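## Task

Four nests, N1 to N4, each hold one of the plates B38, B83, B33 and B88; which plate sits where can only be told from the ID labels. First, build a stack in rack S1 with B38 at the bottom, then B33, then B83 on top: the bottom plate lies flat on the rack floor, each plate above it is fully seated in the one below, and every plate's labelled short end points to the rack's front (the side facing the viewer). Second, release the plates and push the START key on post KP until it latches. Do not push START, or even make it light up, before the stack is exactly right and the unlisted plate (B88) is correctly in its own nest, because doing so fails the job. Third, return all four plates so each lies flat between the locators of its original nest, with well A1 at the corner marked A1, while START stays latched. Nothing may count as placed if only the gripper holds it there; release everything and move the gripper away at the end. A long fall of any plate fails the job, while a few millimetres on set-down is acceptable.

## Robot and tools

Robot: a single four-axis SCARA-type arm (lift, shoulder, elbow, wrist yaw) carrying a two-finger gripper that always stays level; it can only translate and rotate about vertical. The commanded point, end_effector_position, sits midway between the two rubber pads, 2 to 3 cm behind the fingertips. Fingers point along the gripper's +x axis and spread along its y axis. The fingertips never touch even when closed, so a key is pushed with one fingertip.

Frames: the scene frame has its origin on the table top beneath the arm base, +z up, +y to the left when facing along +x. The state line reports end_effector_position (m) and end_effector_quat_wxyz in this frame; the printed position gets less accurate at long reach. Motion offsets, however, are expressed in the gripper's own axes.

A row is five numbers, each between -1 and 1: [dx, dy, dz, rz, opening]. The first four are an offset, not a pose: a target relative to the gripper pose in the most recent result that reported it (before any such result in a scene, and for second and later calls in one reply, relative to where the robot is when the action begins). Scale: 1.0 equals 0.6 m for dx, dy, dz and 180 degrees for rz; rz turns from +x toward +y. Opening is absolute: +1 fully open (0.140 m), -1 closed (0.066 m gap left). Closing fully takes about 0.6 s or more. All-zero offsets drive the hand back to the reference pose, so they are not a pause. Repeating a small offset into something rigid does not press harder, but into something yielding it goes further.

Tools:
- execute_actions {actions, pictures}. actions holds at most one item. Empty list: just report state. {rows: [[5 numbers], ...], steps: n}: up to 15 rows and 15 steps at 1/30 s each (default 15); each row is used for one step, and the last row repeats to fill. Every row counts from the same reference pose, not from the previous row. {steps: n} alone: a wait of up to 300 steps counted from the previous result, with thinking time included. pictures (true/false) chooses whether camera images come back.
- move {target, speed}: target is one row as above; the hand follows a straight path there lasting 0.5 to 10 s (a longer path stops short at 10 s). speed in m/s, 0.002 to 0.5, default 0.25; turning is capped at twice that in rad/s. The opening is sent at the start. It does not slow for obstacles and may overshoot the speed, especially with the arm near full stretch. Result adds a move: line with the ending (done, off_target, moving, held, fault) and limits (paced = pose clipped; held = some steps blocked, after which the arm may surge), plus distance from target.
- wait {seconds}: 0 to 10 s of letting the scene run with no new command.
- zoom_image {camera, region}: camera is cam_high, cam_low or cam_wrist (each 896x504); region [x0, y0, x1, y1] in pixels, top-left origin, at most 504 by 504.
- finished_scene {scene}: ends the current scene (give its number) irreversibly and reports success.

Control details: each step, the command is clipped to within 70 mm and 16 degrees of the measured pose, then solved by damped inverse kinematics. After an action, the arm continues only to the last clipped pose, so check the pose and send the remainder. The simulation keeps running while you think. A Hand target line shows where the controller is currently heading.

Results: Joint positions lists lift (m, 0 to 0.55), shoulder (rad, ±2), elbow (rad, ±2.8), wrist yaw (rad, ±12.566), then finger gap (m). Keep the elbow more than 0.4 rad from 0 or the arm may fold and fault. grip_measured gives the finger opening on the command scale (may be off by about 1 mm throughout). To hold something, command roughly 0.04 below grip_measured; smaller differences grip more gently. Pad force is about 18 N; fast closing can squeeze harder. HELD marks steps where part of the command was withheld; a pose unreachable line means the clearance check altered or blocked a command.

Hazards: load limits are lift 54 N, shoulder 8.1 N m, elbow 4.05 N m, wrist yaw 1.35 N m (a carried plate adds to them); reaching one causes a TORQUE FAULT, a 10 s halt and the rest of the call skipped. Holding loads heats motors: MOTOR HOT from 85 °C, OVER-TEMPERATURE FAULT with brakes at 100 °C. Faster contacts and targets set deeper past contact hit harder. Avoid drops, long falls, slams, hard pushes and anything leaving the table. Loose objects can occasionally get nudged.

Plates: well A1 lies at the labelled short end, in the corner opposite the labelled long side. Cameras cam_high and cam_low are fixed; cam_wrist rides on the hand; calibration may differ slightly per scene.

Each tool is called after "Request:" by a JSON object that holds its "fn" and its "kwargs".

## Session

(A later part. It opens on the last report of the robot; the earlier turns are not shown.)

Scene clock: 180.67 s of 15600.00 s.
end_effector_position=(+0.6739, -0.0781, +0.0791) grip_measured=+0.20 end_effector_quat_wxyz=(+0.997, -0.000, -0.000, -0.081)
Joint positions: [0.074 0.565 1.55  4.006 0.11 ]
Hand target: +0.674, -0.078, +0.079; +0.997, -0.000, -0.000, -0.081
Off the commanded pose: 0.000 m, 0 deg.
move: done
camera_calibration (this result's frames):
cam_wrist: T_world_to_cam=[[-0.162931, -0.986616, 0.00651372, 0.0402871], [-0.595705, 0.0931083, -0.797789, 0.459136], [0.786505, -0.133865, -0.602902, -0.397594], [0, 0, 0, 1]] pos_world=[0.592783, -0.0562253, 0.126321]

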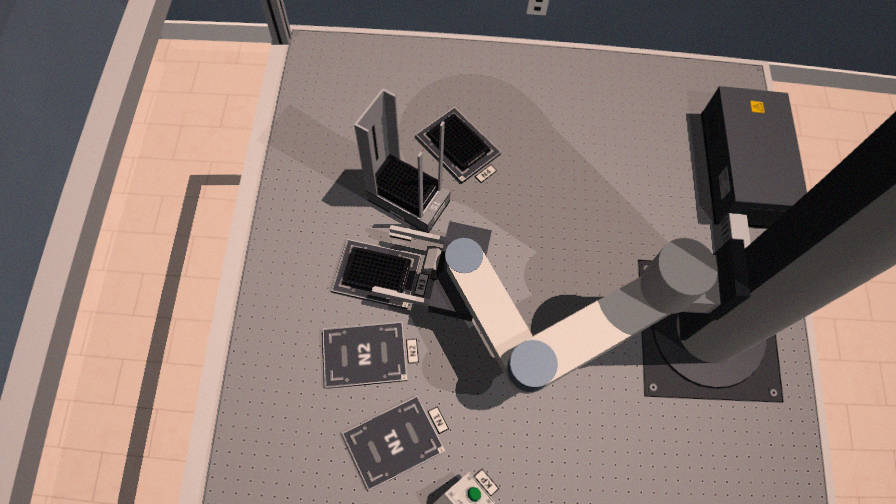

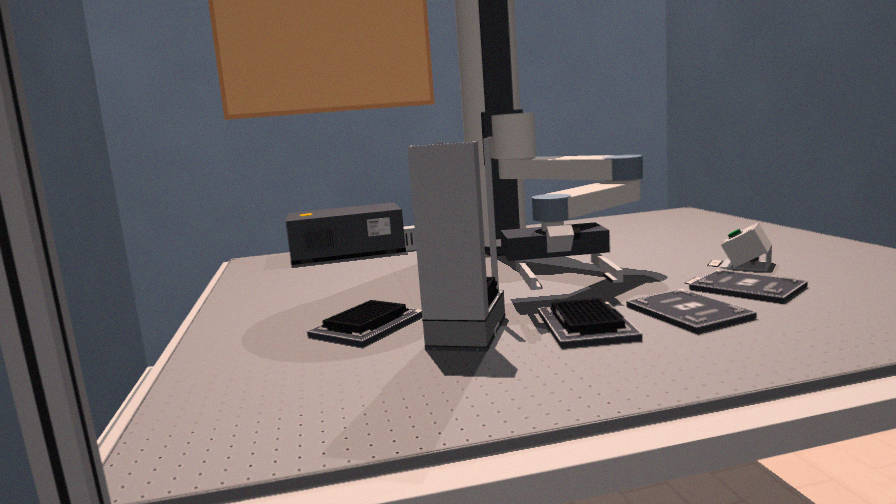

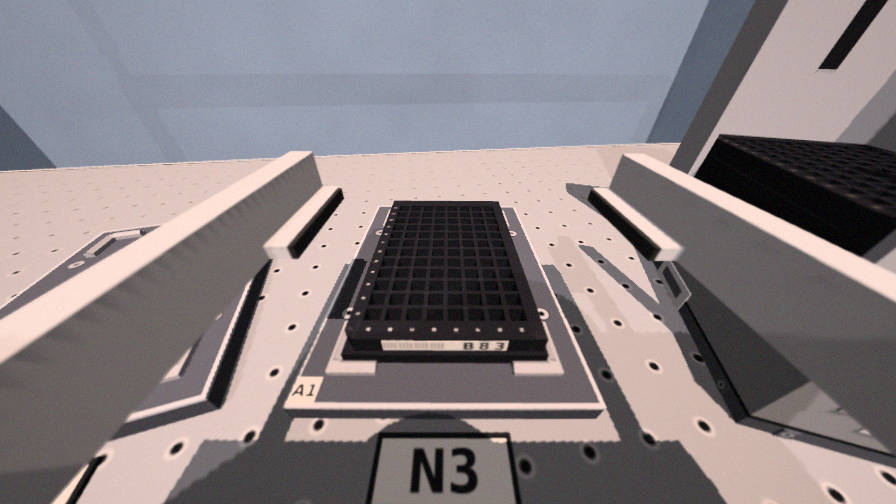

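Request:
{"fn": "move", "kwargs": {"target": [0.059,0.016,-0.045,-0.002,0.2]}}

Request:
{"fn": "move", "kwargs": {"target": [0,0,-0.03,0,0.0], "speed": 0.05}}

Request:
{"fn": "move", "kwargs": {"target": [0,0,0,0,-0.63]}}

Scene clock: 188.00 s of 15600.00 s.
end_effector_position=(+0.7104, -0.0742, +0.0521) grip_measured=+0.20 end_effector_quat_wxyz=(+0.996, -0.000, -0.000, -0.084)
Joint positions: [0.047 0.503 1.754 3.858 0.11 ]
Hand target: +0.710, -0.074, +0.052; +0.996, -0.000, -0.000, -0.084
Off the commanded pose: 0.000 m, 0 deg.
After step 90, 3.63 s passed at rest.
move: done
camera_calibration (this result's frames):
cam_wrist: T_world_to_cam=[[-0.168682, -0.985649, 0.00651372, 0.0543997], [-0.595152, 0.096581, -0.797789, 0.4588], [0.78571, -0.13845, -0.602902, -0.441891], [0, 0, 0, 1]] pos_world=[0.629431, -0.051872, 0.0992541]

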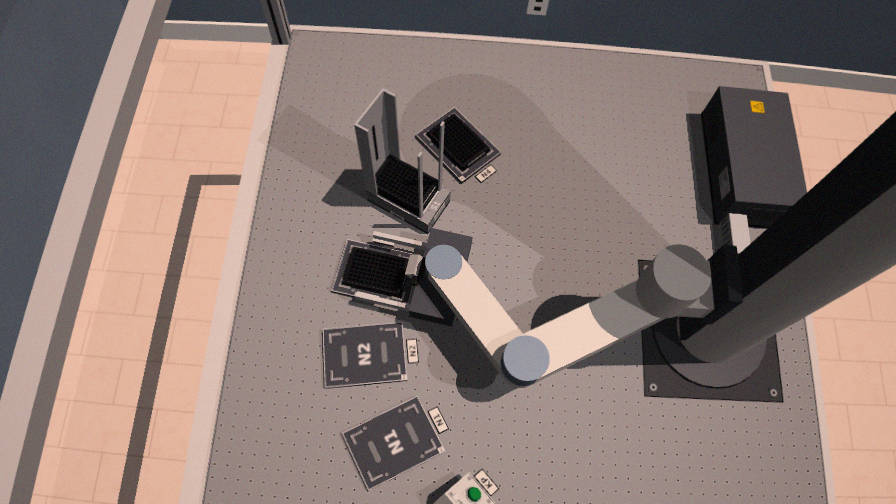

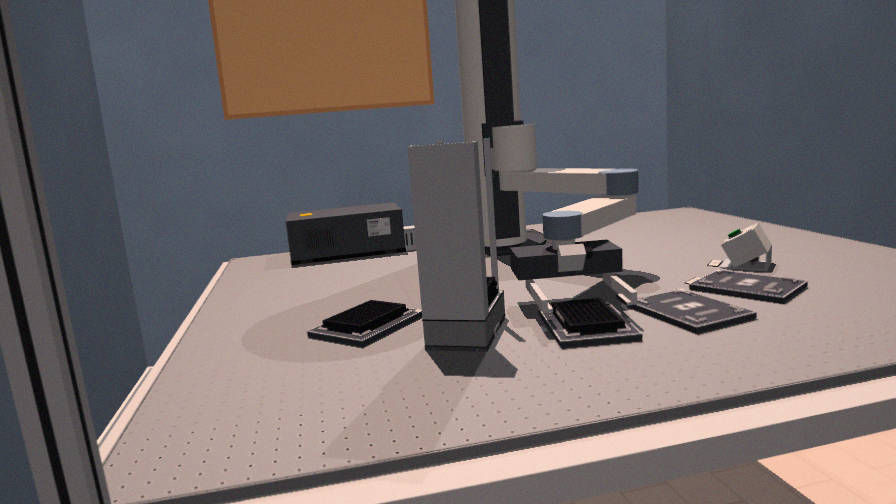

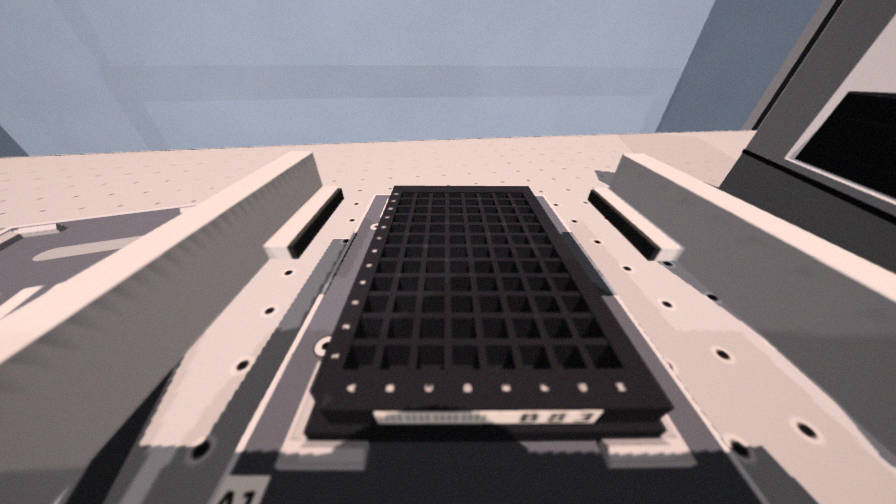

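Scene clock: 188.70 s of 15600.00 s.
end_effector_position=(+0.7104, -0.0742, +0.0340) grip_measured=+0.00 end_effector_quat_wxyz=(+0.996, -0.000, -0.000, -0.084)
Joint positions: [0.029 0.503 1.754 3.858 0.103]
Hand target: +0.710, -0.074, +0.034; +0.996, -0.000, -0.000, -0.084
Off the commanded pose: 0.000 m, 0 deg.
move: done
camera_calibration (this result's frames):
cam_wrist: T_world_to_cam=[[-0.168696, -0.985647, 0.00651372, 0.0545235], [-0.59515, 0.0965892, -0.797789, 0.444386], [0.785709, -0.13846, -0.602902, -0.452782], [0, 0, 0, 1]] pos_world=[0.629429, -0.0518743, 0.0811873]

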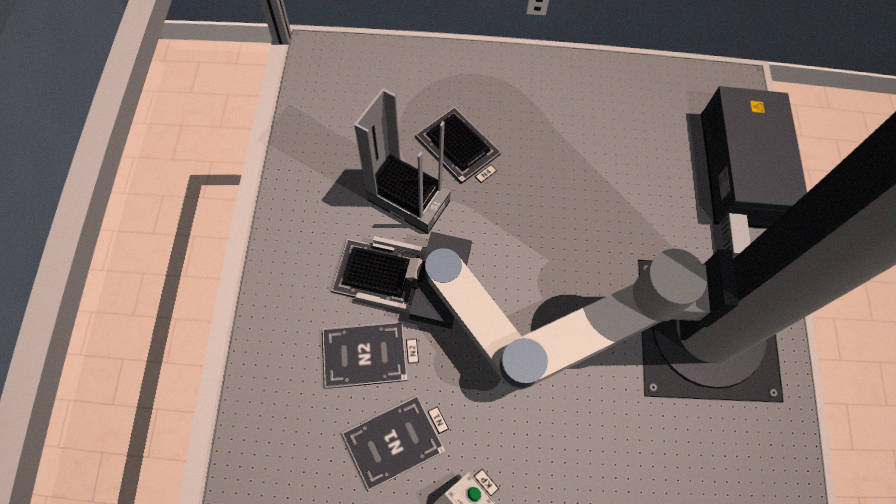

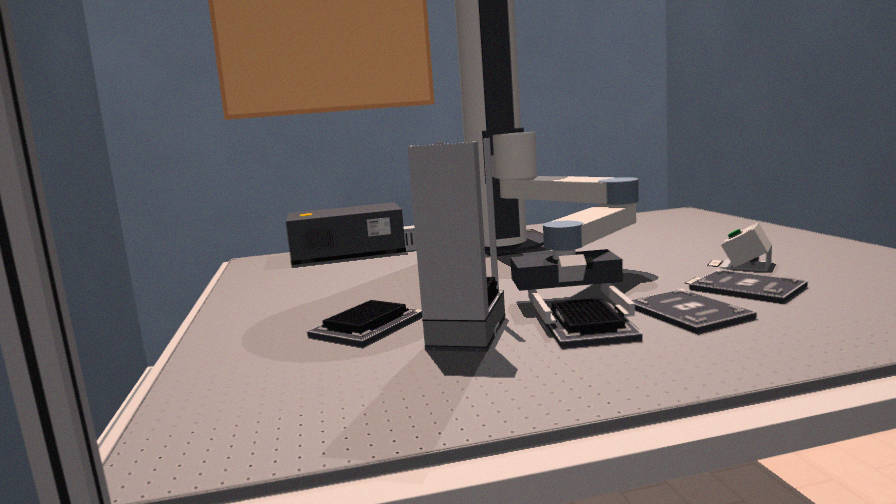

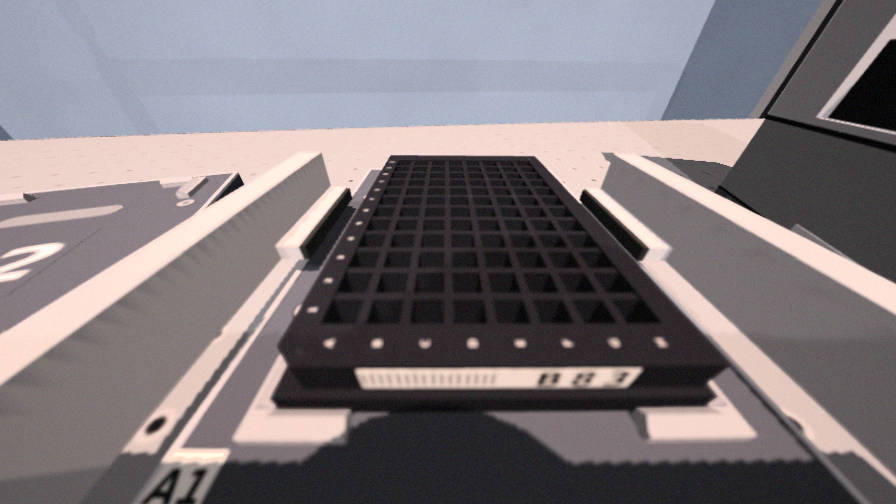

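Scene clock: 189.20 s of 15600.00 s.
end_effector_position=(+0.7103, -0.0745, +0.0340) grip_measured=-0.57 end_effector_quat_wxyz=(+0.996, -0.000, -0.000, -0.085)
Joint positions: [0.029 0.503 1.754 3.857 0.082]
Hand target: +0.710, -0.074, +0.034; +0.996, -0.000, -0.000, -0.084
Off the commanded pose: 0.000 m, 0 deg.
move: done
camera_calibration (this result's frames):
cam_wrist: T_world_to_cam=[[-0.169714, -0.985472, 0.00651372, 0.0549864], [-0.59505, 0.0972039, -0.797789, 0.444333], [0.785565, -0.139272, -0.602902, -0.452707], [0, 0, 0, 1]] pos_world=[0.629363, -0.0520527, 0.0811874]

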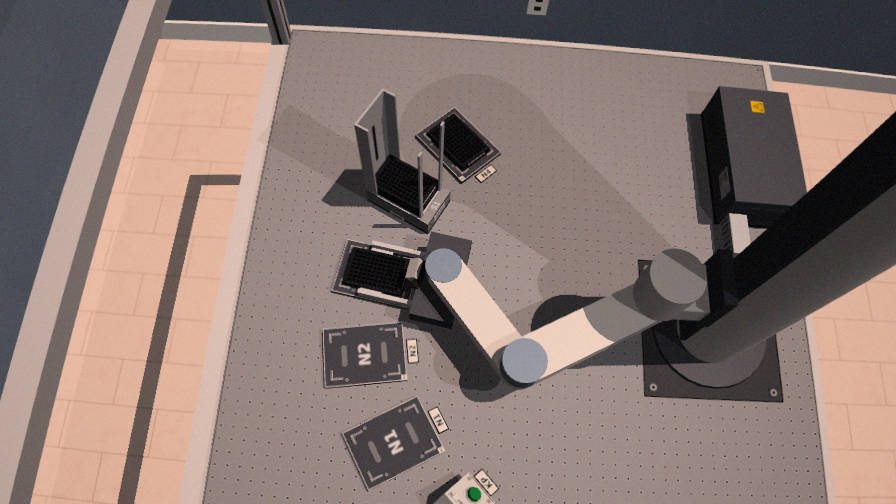

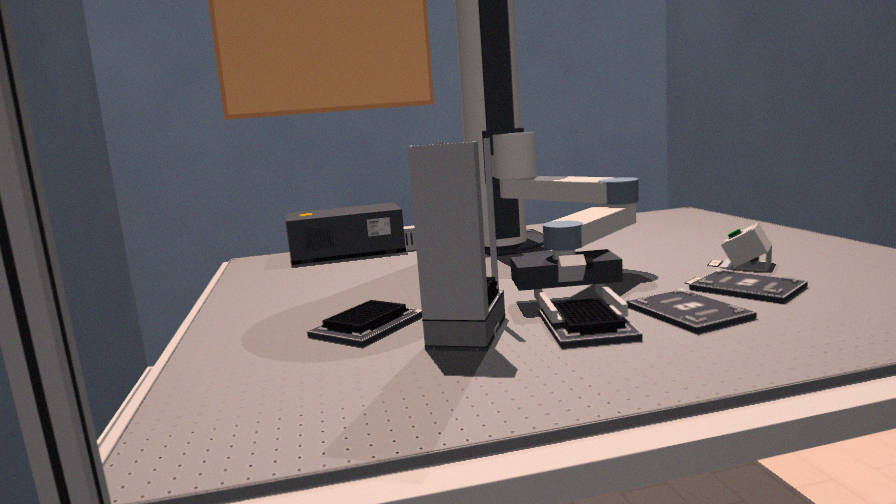

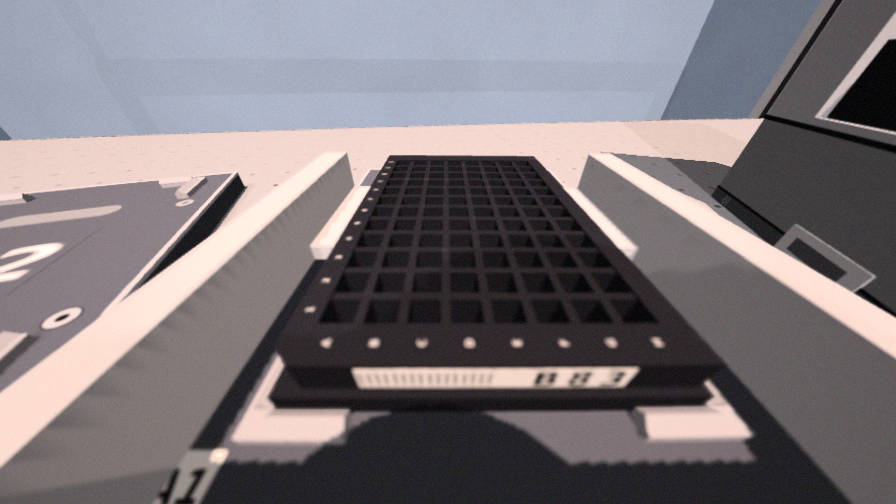

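Request:
{"fn": "move", "kwargs": {"target": [0,0,0.51,0,-0.63], "speed": 0.3}}

Request:
{"fn": "move", "kwargs": {"target": [-0.0201,-0.3162,0,-0.0982,-0.63], "speed": 0.3}}

Request:
{"fn": "move", "kwargs": {"target": [0,0,-0.035,0,-0.63], "speed": 0.02}}

Scene clock: 207.53 s of 15600.00 s.
end_effector_position=(+0.7103, -0.0745, +0.3400) grip_measured=-0.57 end_effector_quat_wxyz=(+0.996, -0.000, -0.000, -0.085)
Joint positions: [0.335 0.503 1.754 3.857 0.082]
Hand target: +0.710, -0.075, +0.340; +0.996, -0.000, -0.000, -0.085
Off the commanded pose: 0.000 m, 0 deg.
After step 90, 13.83 s passed at rest.
move: done
camera_calibration (this result's frames):
cam_wrist: T_world_to_cam=[[-0.169689, -0.985476, 0.00651372, 0.0529786], [-0.595053, 0.0971886, -0.797789, 0.688503], [0.785569, -0.139252, -0.602902, -0.268192], [0, 0, 0, 1]] pos_world=[0.629368, -0.0520517, 0.387242]

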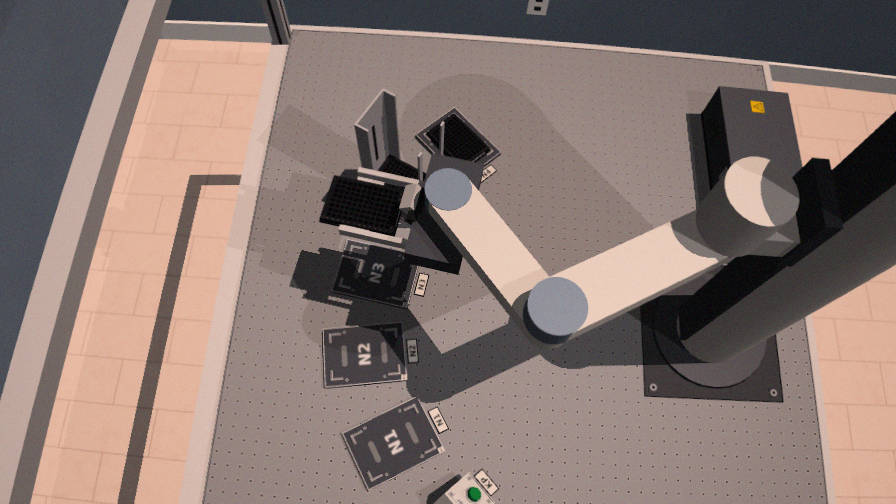

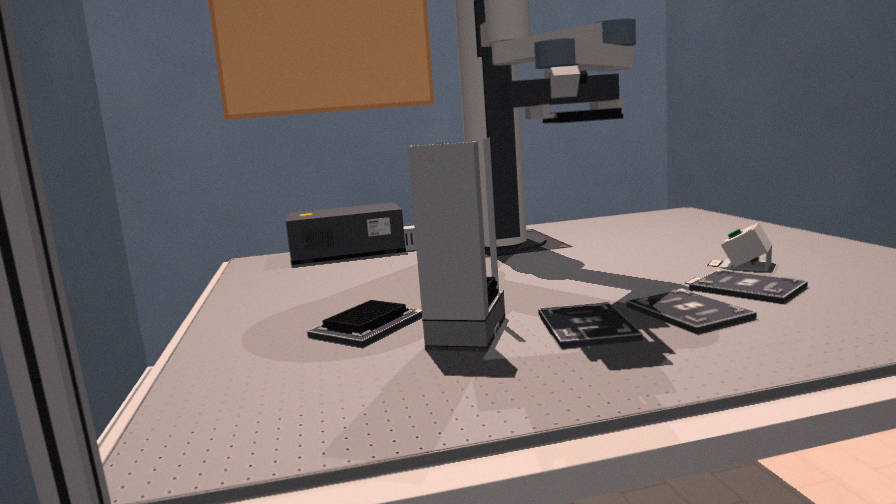

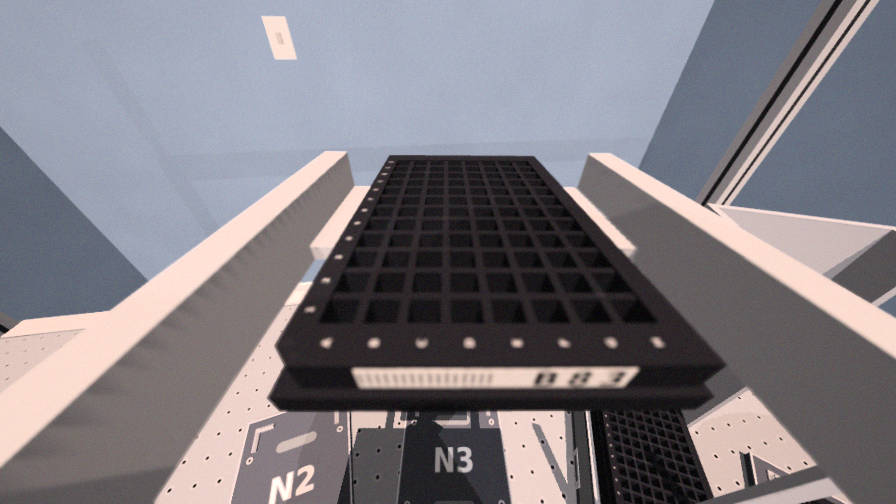

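Scene clock: 208.60 s of 15600.00 s.
end_effector_position=(+0.6664, -0.2596, +0.3400) grip_measured=-0.57 end_effector_quat_wxyz=(+0.972, -0.000, -0.000, -0.237)
Joint positions: [0.335 0.1   1.848 3.857 0.082]
Hand target: +0.666, -0.259, +0.340; +0.972, -0.000, -0.000, -0.237
Off the commanded pose: 0.000 m, 0 deg.
move: done
camera_calibration (this result's frames):
cam_wrist: T_world_to_cam=[[-0.461019, -0.887366, 0.00651372, 0.0827191], [-0.537413, 0.27335, -0.797789, 0.68768], [0.70615, -0.371296, -0.602902, -0.266782], [0, 0, 0, 1]] pos_world=[0.596092, -0.21363, 0.387242]

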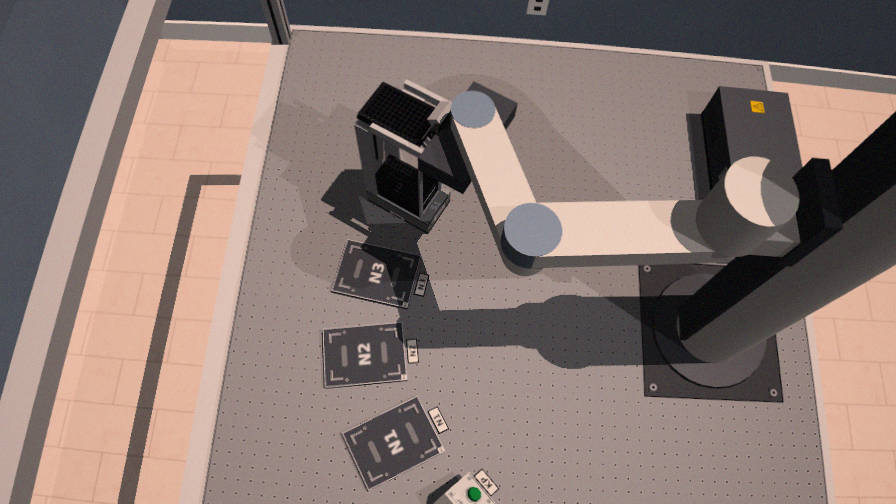

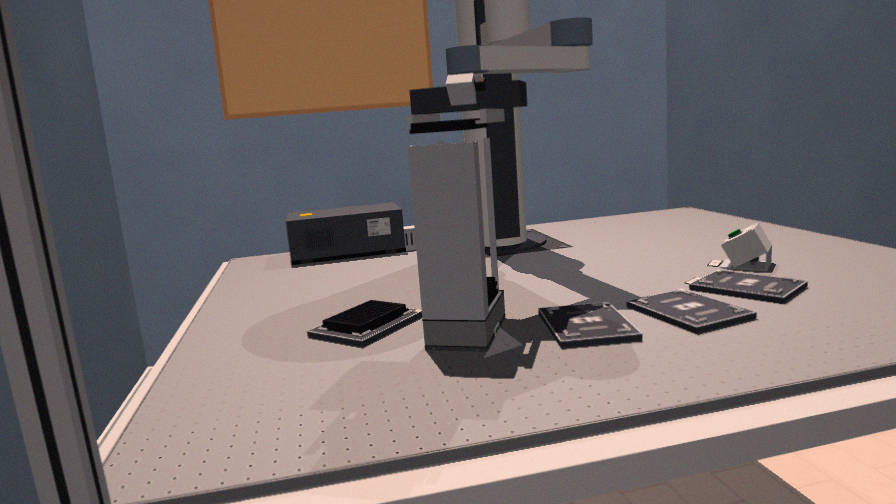

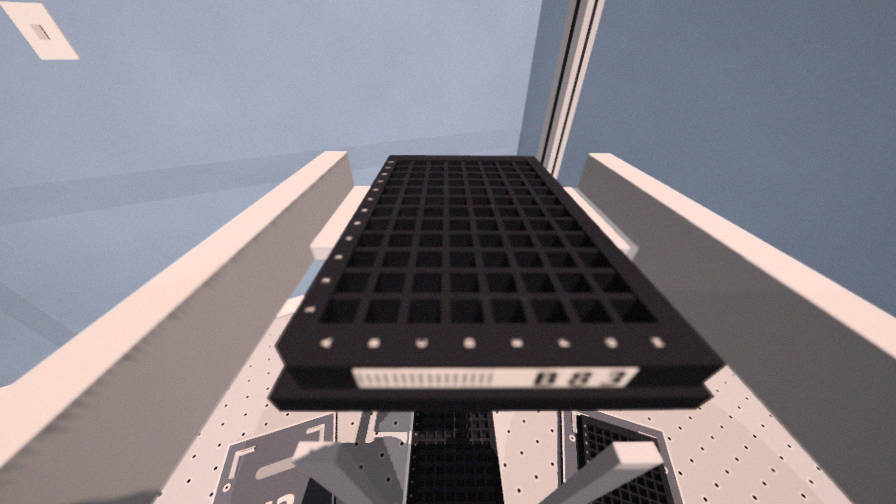

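Scene clock: 209.87 s of 15600.00 s.
end_effector_position=(+0.6665, -0.2594, +0.3190) grip_measured=-0.57 end_effector_quat_wxyz=(+0.972, -0.000, -0.000, -0.236)
Joint positions: [0.314 0.1   1.849 3.858 0.082]
Hand target: +0.666, -0.260, +0.319; +0.972, -0.000, -0.000, -0.237
Off the commanded pose: 0.000 m, 0 deg.
move: done
camera_calibration (this result's frames):
cam_wrist: T_world_to_cam=[[-0.459955, -0.887918, 0.00651372, 0.0822992], [-0.537741, 0.272705, -0.797789, 0.670971], [0.706595, -0.37045, -0.602902, -0.279566], [0, 0, 0, 1]] pos_world=[0.596202, -0.213467, 0.366206]

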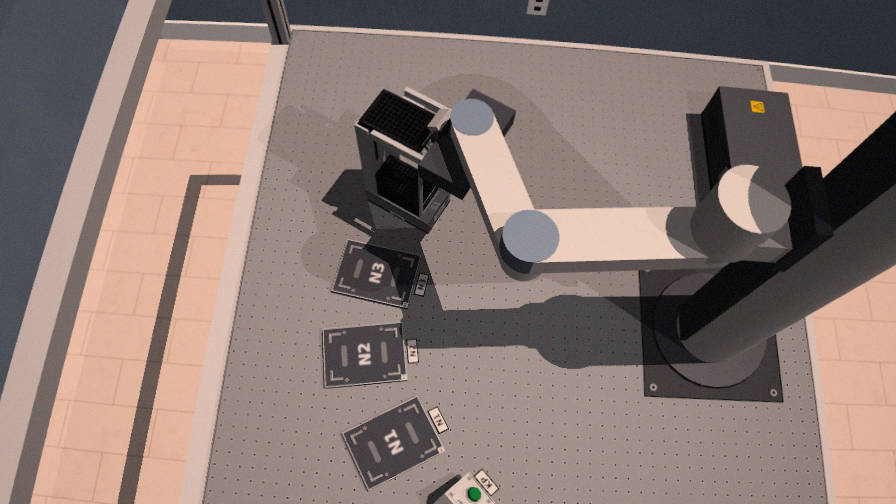

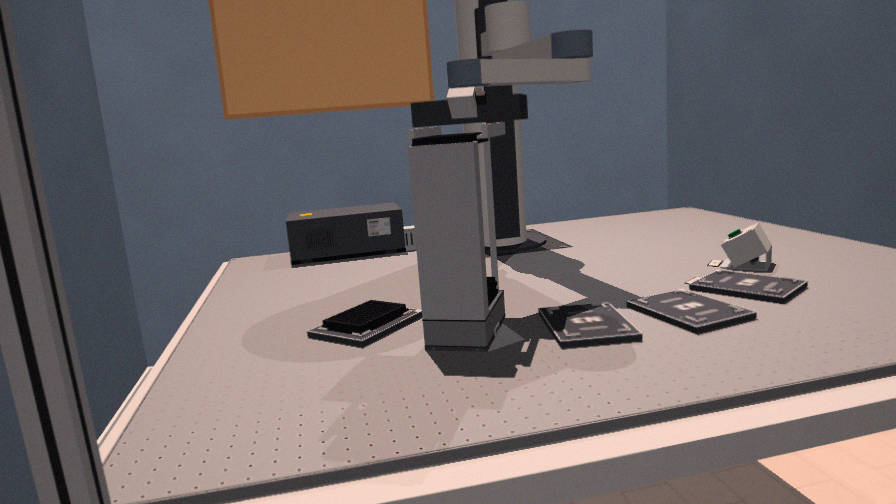

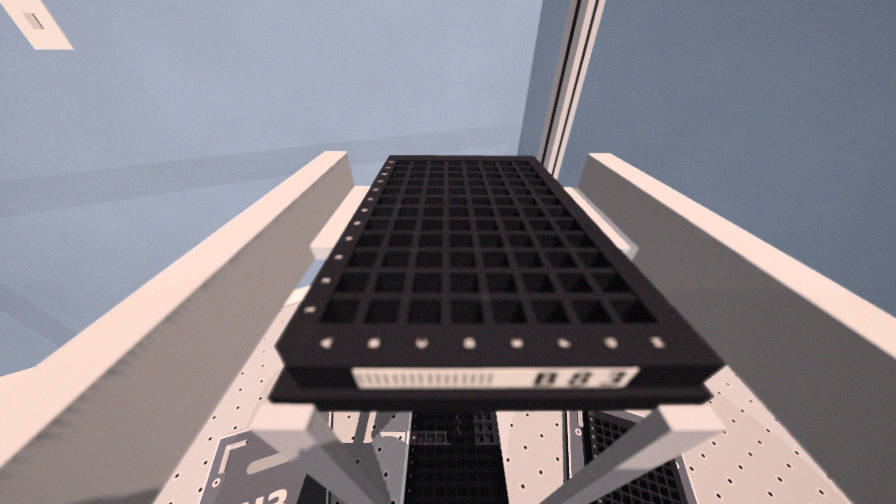

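Request:
{"fn": "execute_actions", "kwargs": {"actions": []}}

Request:
{"fn": "move", "kwargs": {"target": [0,0,-0.358,0,-0.63], "speed": 0.08}}

Request:
{"fn": "move", "kwargs": {"target": [0,0,-0.008,0,-0.63], "speed": 0.01}}

Scene clock: 223.33 s of 15600.00 s.
end_effector_position=(+0.6665, -0.2594, +0.3190) grip_measured=-0.57 end_effector_quat_wxyz=(+0.972, -0.000, -0.000, -0.236)
Joint positions: [0.314 0.1   1.849 3.858 0.082]
Hand target: +0.666, -0.260, +0.319; +0.972, -0.000, -0.000, -0.237
Off the commanded pose: 0.000 m, 0 deg.
Steps of this call (steps 1 to 90: nothing new was sent; then 10.47 s passed at rest). Readings (end_effector_position):
1: (+0.6665, -0.2594, +0.3190)
2: (+0.6665, -0.2594, +0.3190)
4: (+0.6665, -0.2594, +0.3190)
8: (+0.6665, -0.2594, +0.3190)
90: the state above
camera_calibration (this result's frames):
cam_wrist: T_world_to_cam=[[-0.459955, -0.887918, 0.00651372, 0.0822992], [-0.537741, 0.272705, -0.797789, 0.670971], [0.706595, -0.37045, -0.602902, -0.279566], [0, 0, 0, 1]] pos_world=[0.596202, -0.213467, 0.366206]

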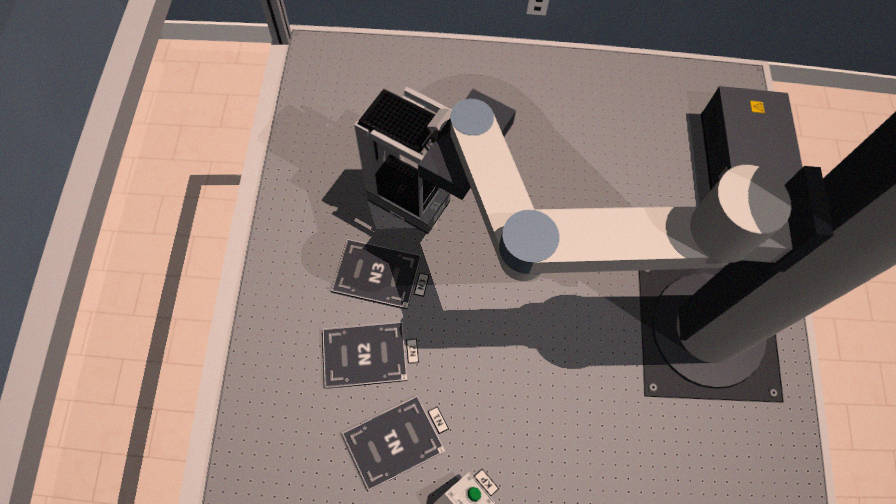

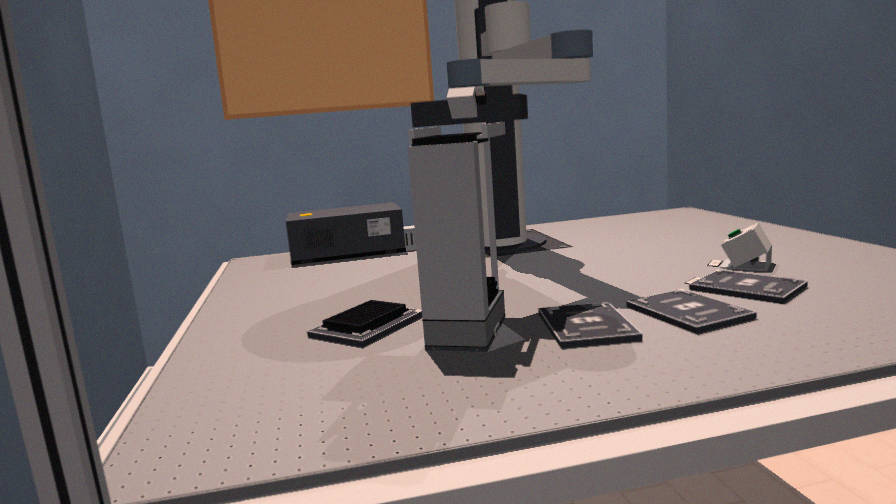

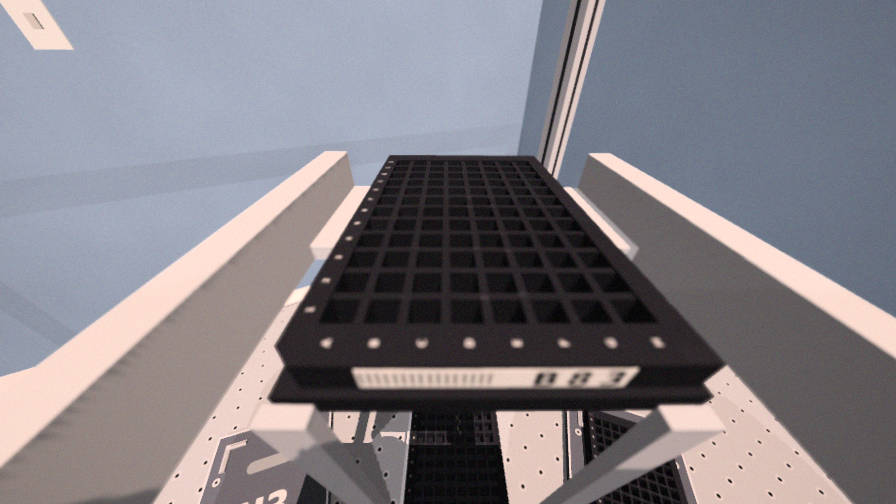

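Scene clock: 226.30 s of 15600.00 s.
end_effector_position=(+0.6665, -0.2593, +0.1041) grip_measured=-0.57 end_effector_quat_wxyz=(+0.972, -0.000, -0.000, -0.236)
Joint positions: [0.099 0.1   1.849 3.858 0.082]
Hand target: +0.667, -0.259, +0.104; +0.972, -0.000, -0.000, -0.236
Off the commanded pose: 0.000 m, 0 deg.
move: done
camera_calibration (this result's frames):
cam_wrist: T_world_to_cam=[[-0.459892, -0.887951, 0.00651372, 0.0836682], [-0.53776, 0.272667, -0.797789, 0.499528], [0.706621, -0.3704, -0.602902, -0.409116], [0, 0, 0, 1]] pos_world=[0.596195, -0.213448, 0.151316]

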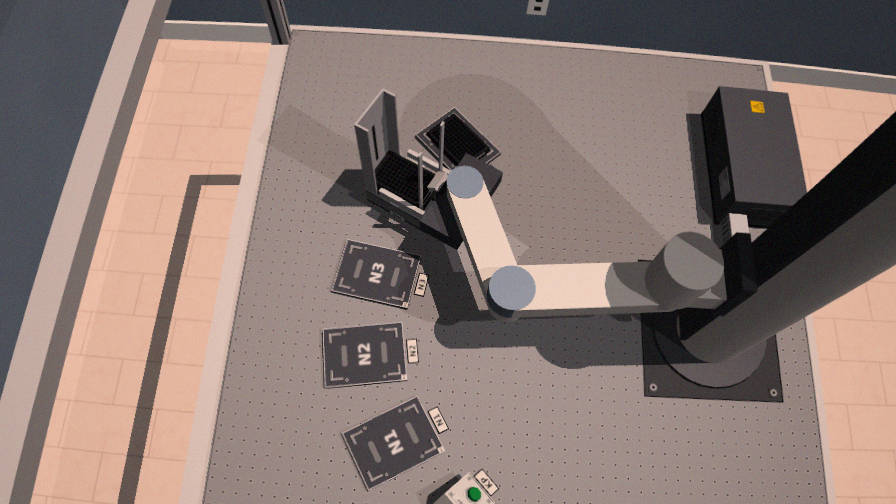

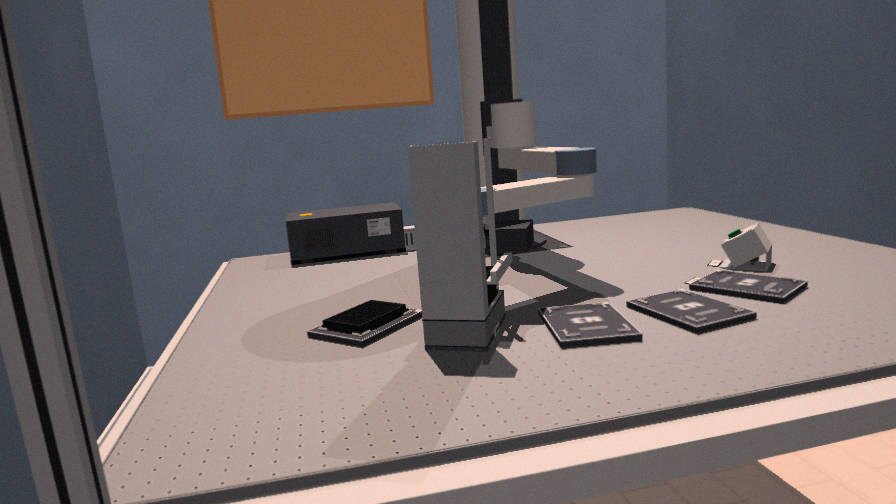

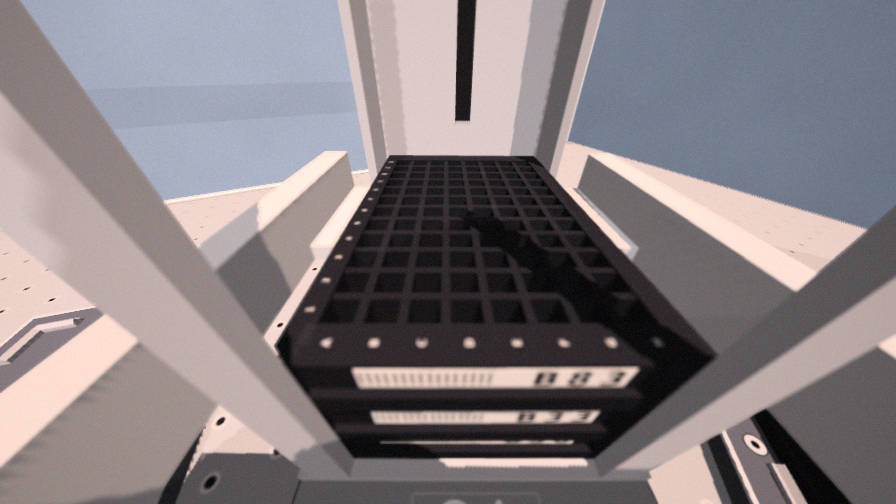

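Scene clock: 227.00 s of 15600.00 s.
end_effector_position=(+0.6665, -0.2593, +0.0993) grip_measured=-0.57 end_effector_quat_wxyz=(+0.972, -0.000, -0.000, -0.236)
Joint positions: [0.094 0.1   1.849 3.858 0.082]
Hand target: +0.667, -0.259, +0.099; +0.972, -0.000, -0.000, -0.236
Off the commanded pose: 0.000 m, 0 deg.
move: done
camera_calibration (this result's frames):
cam_wrist: T_world_to_cam=[[-0.459897, -0.887949, 0.00651372, 0.083704], [-0.537759, 0.27267, -0.797789, 0.495705], [0.706619, -0.370403, -0.602902, -0.412001], [0, 0, 0, 1]] pos_world=[0.596192, -0.213445, 0.146526]

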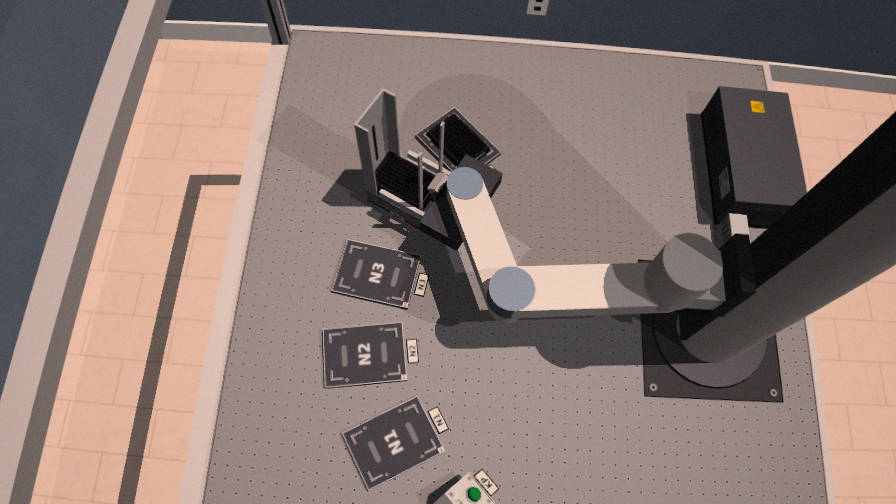

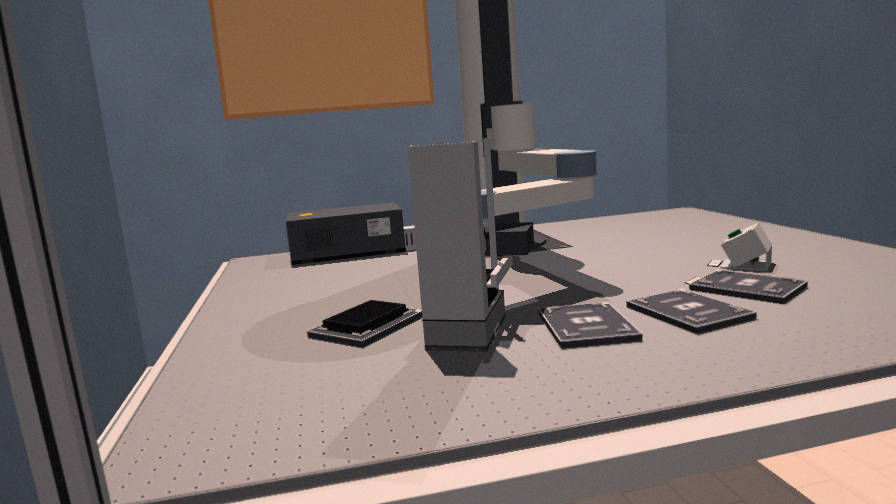

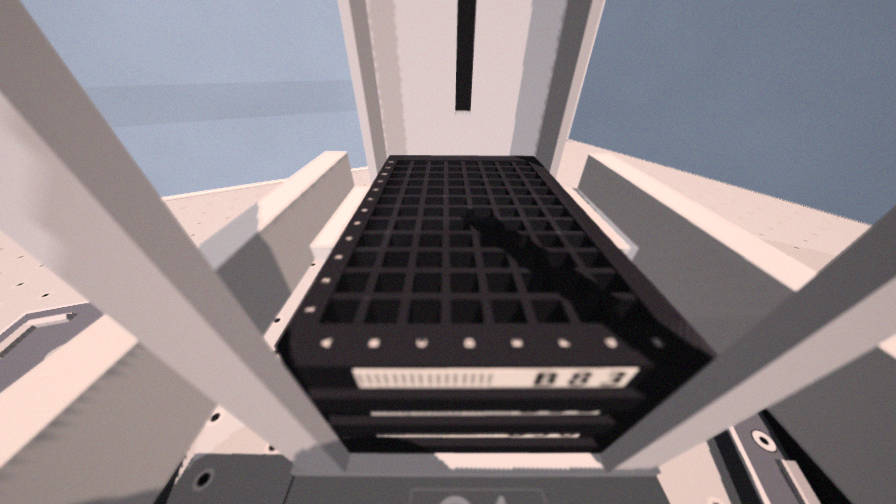

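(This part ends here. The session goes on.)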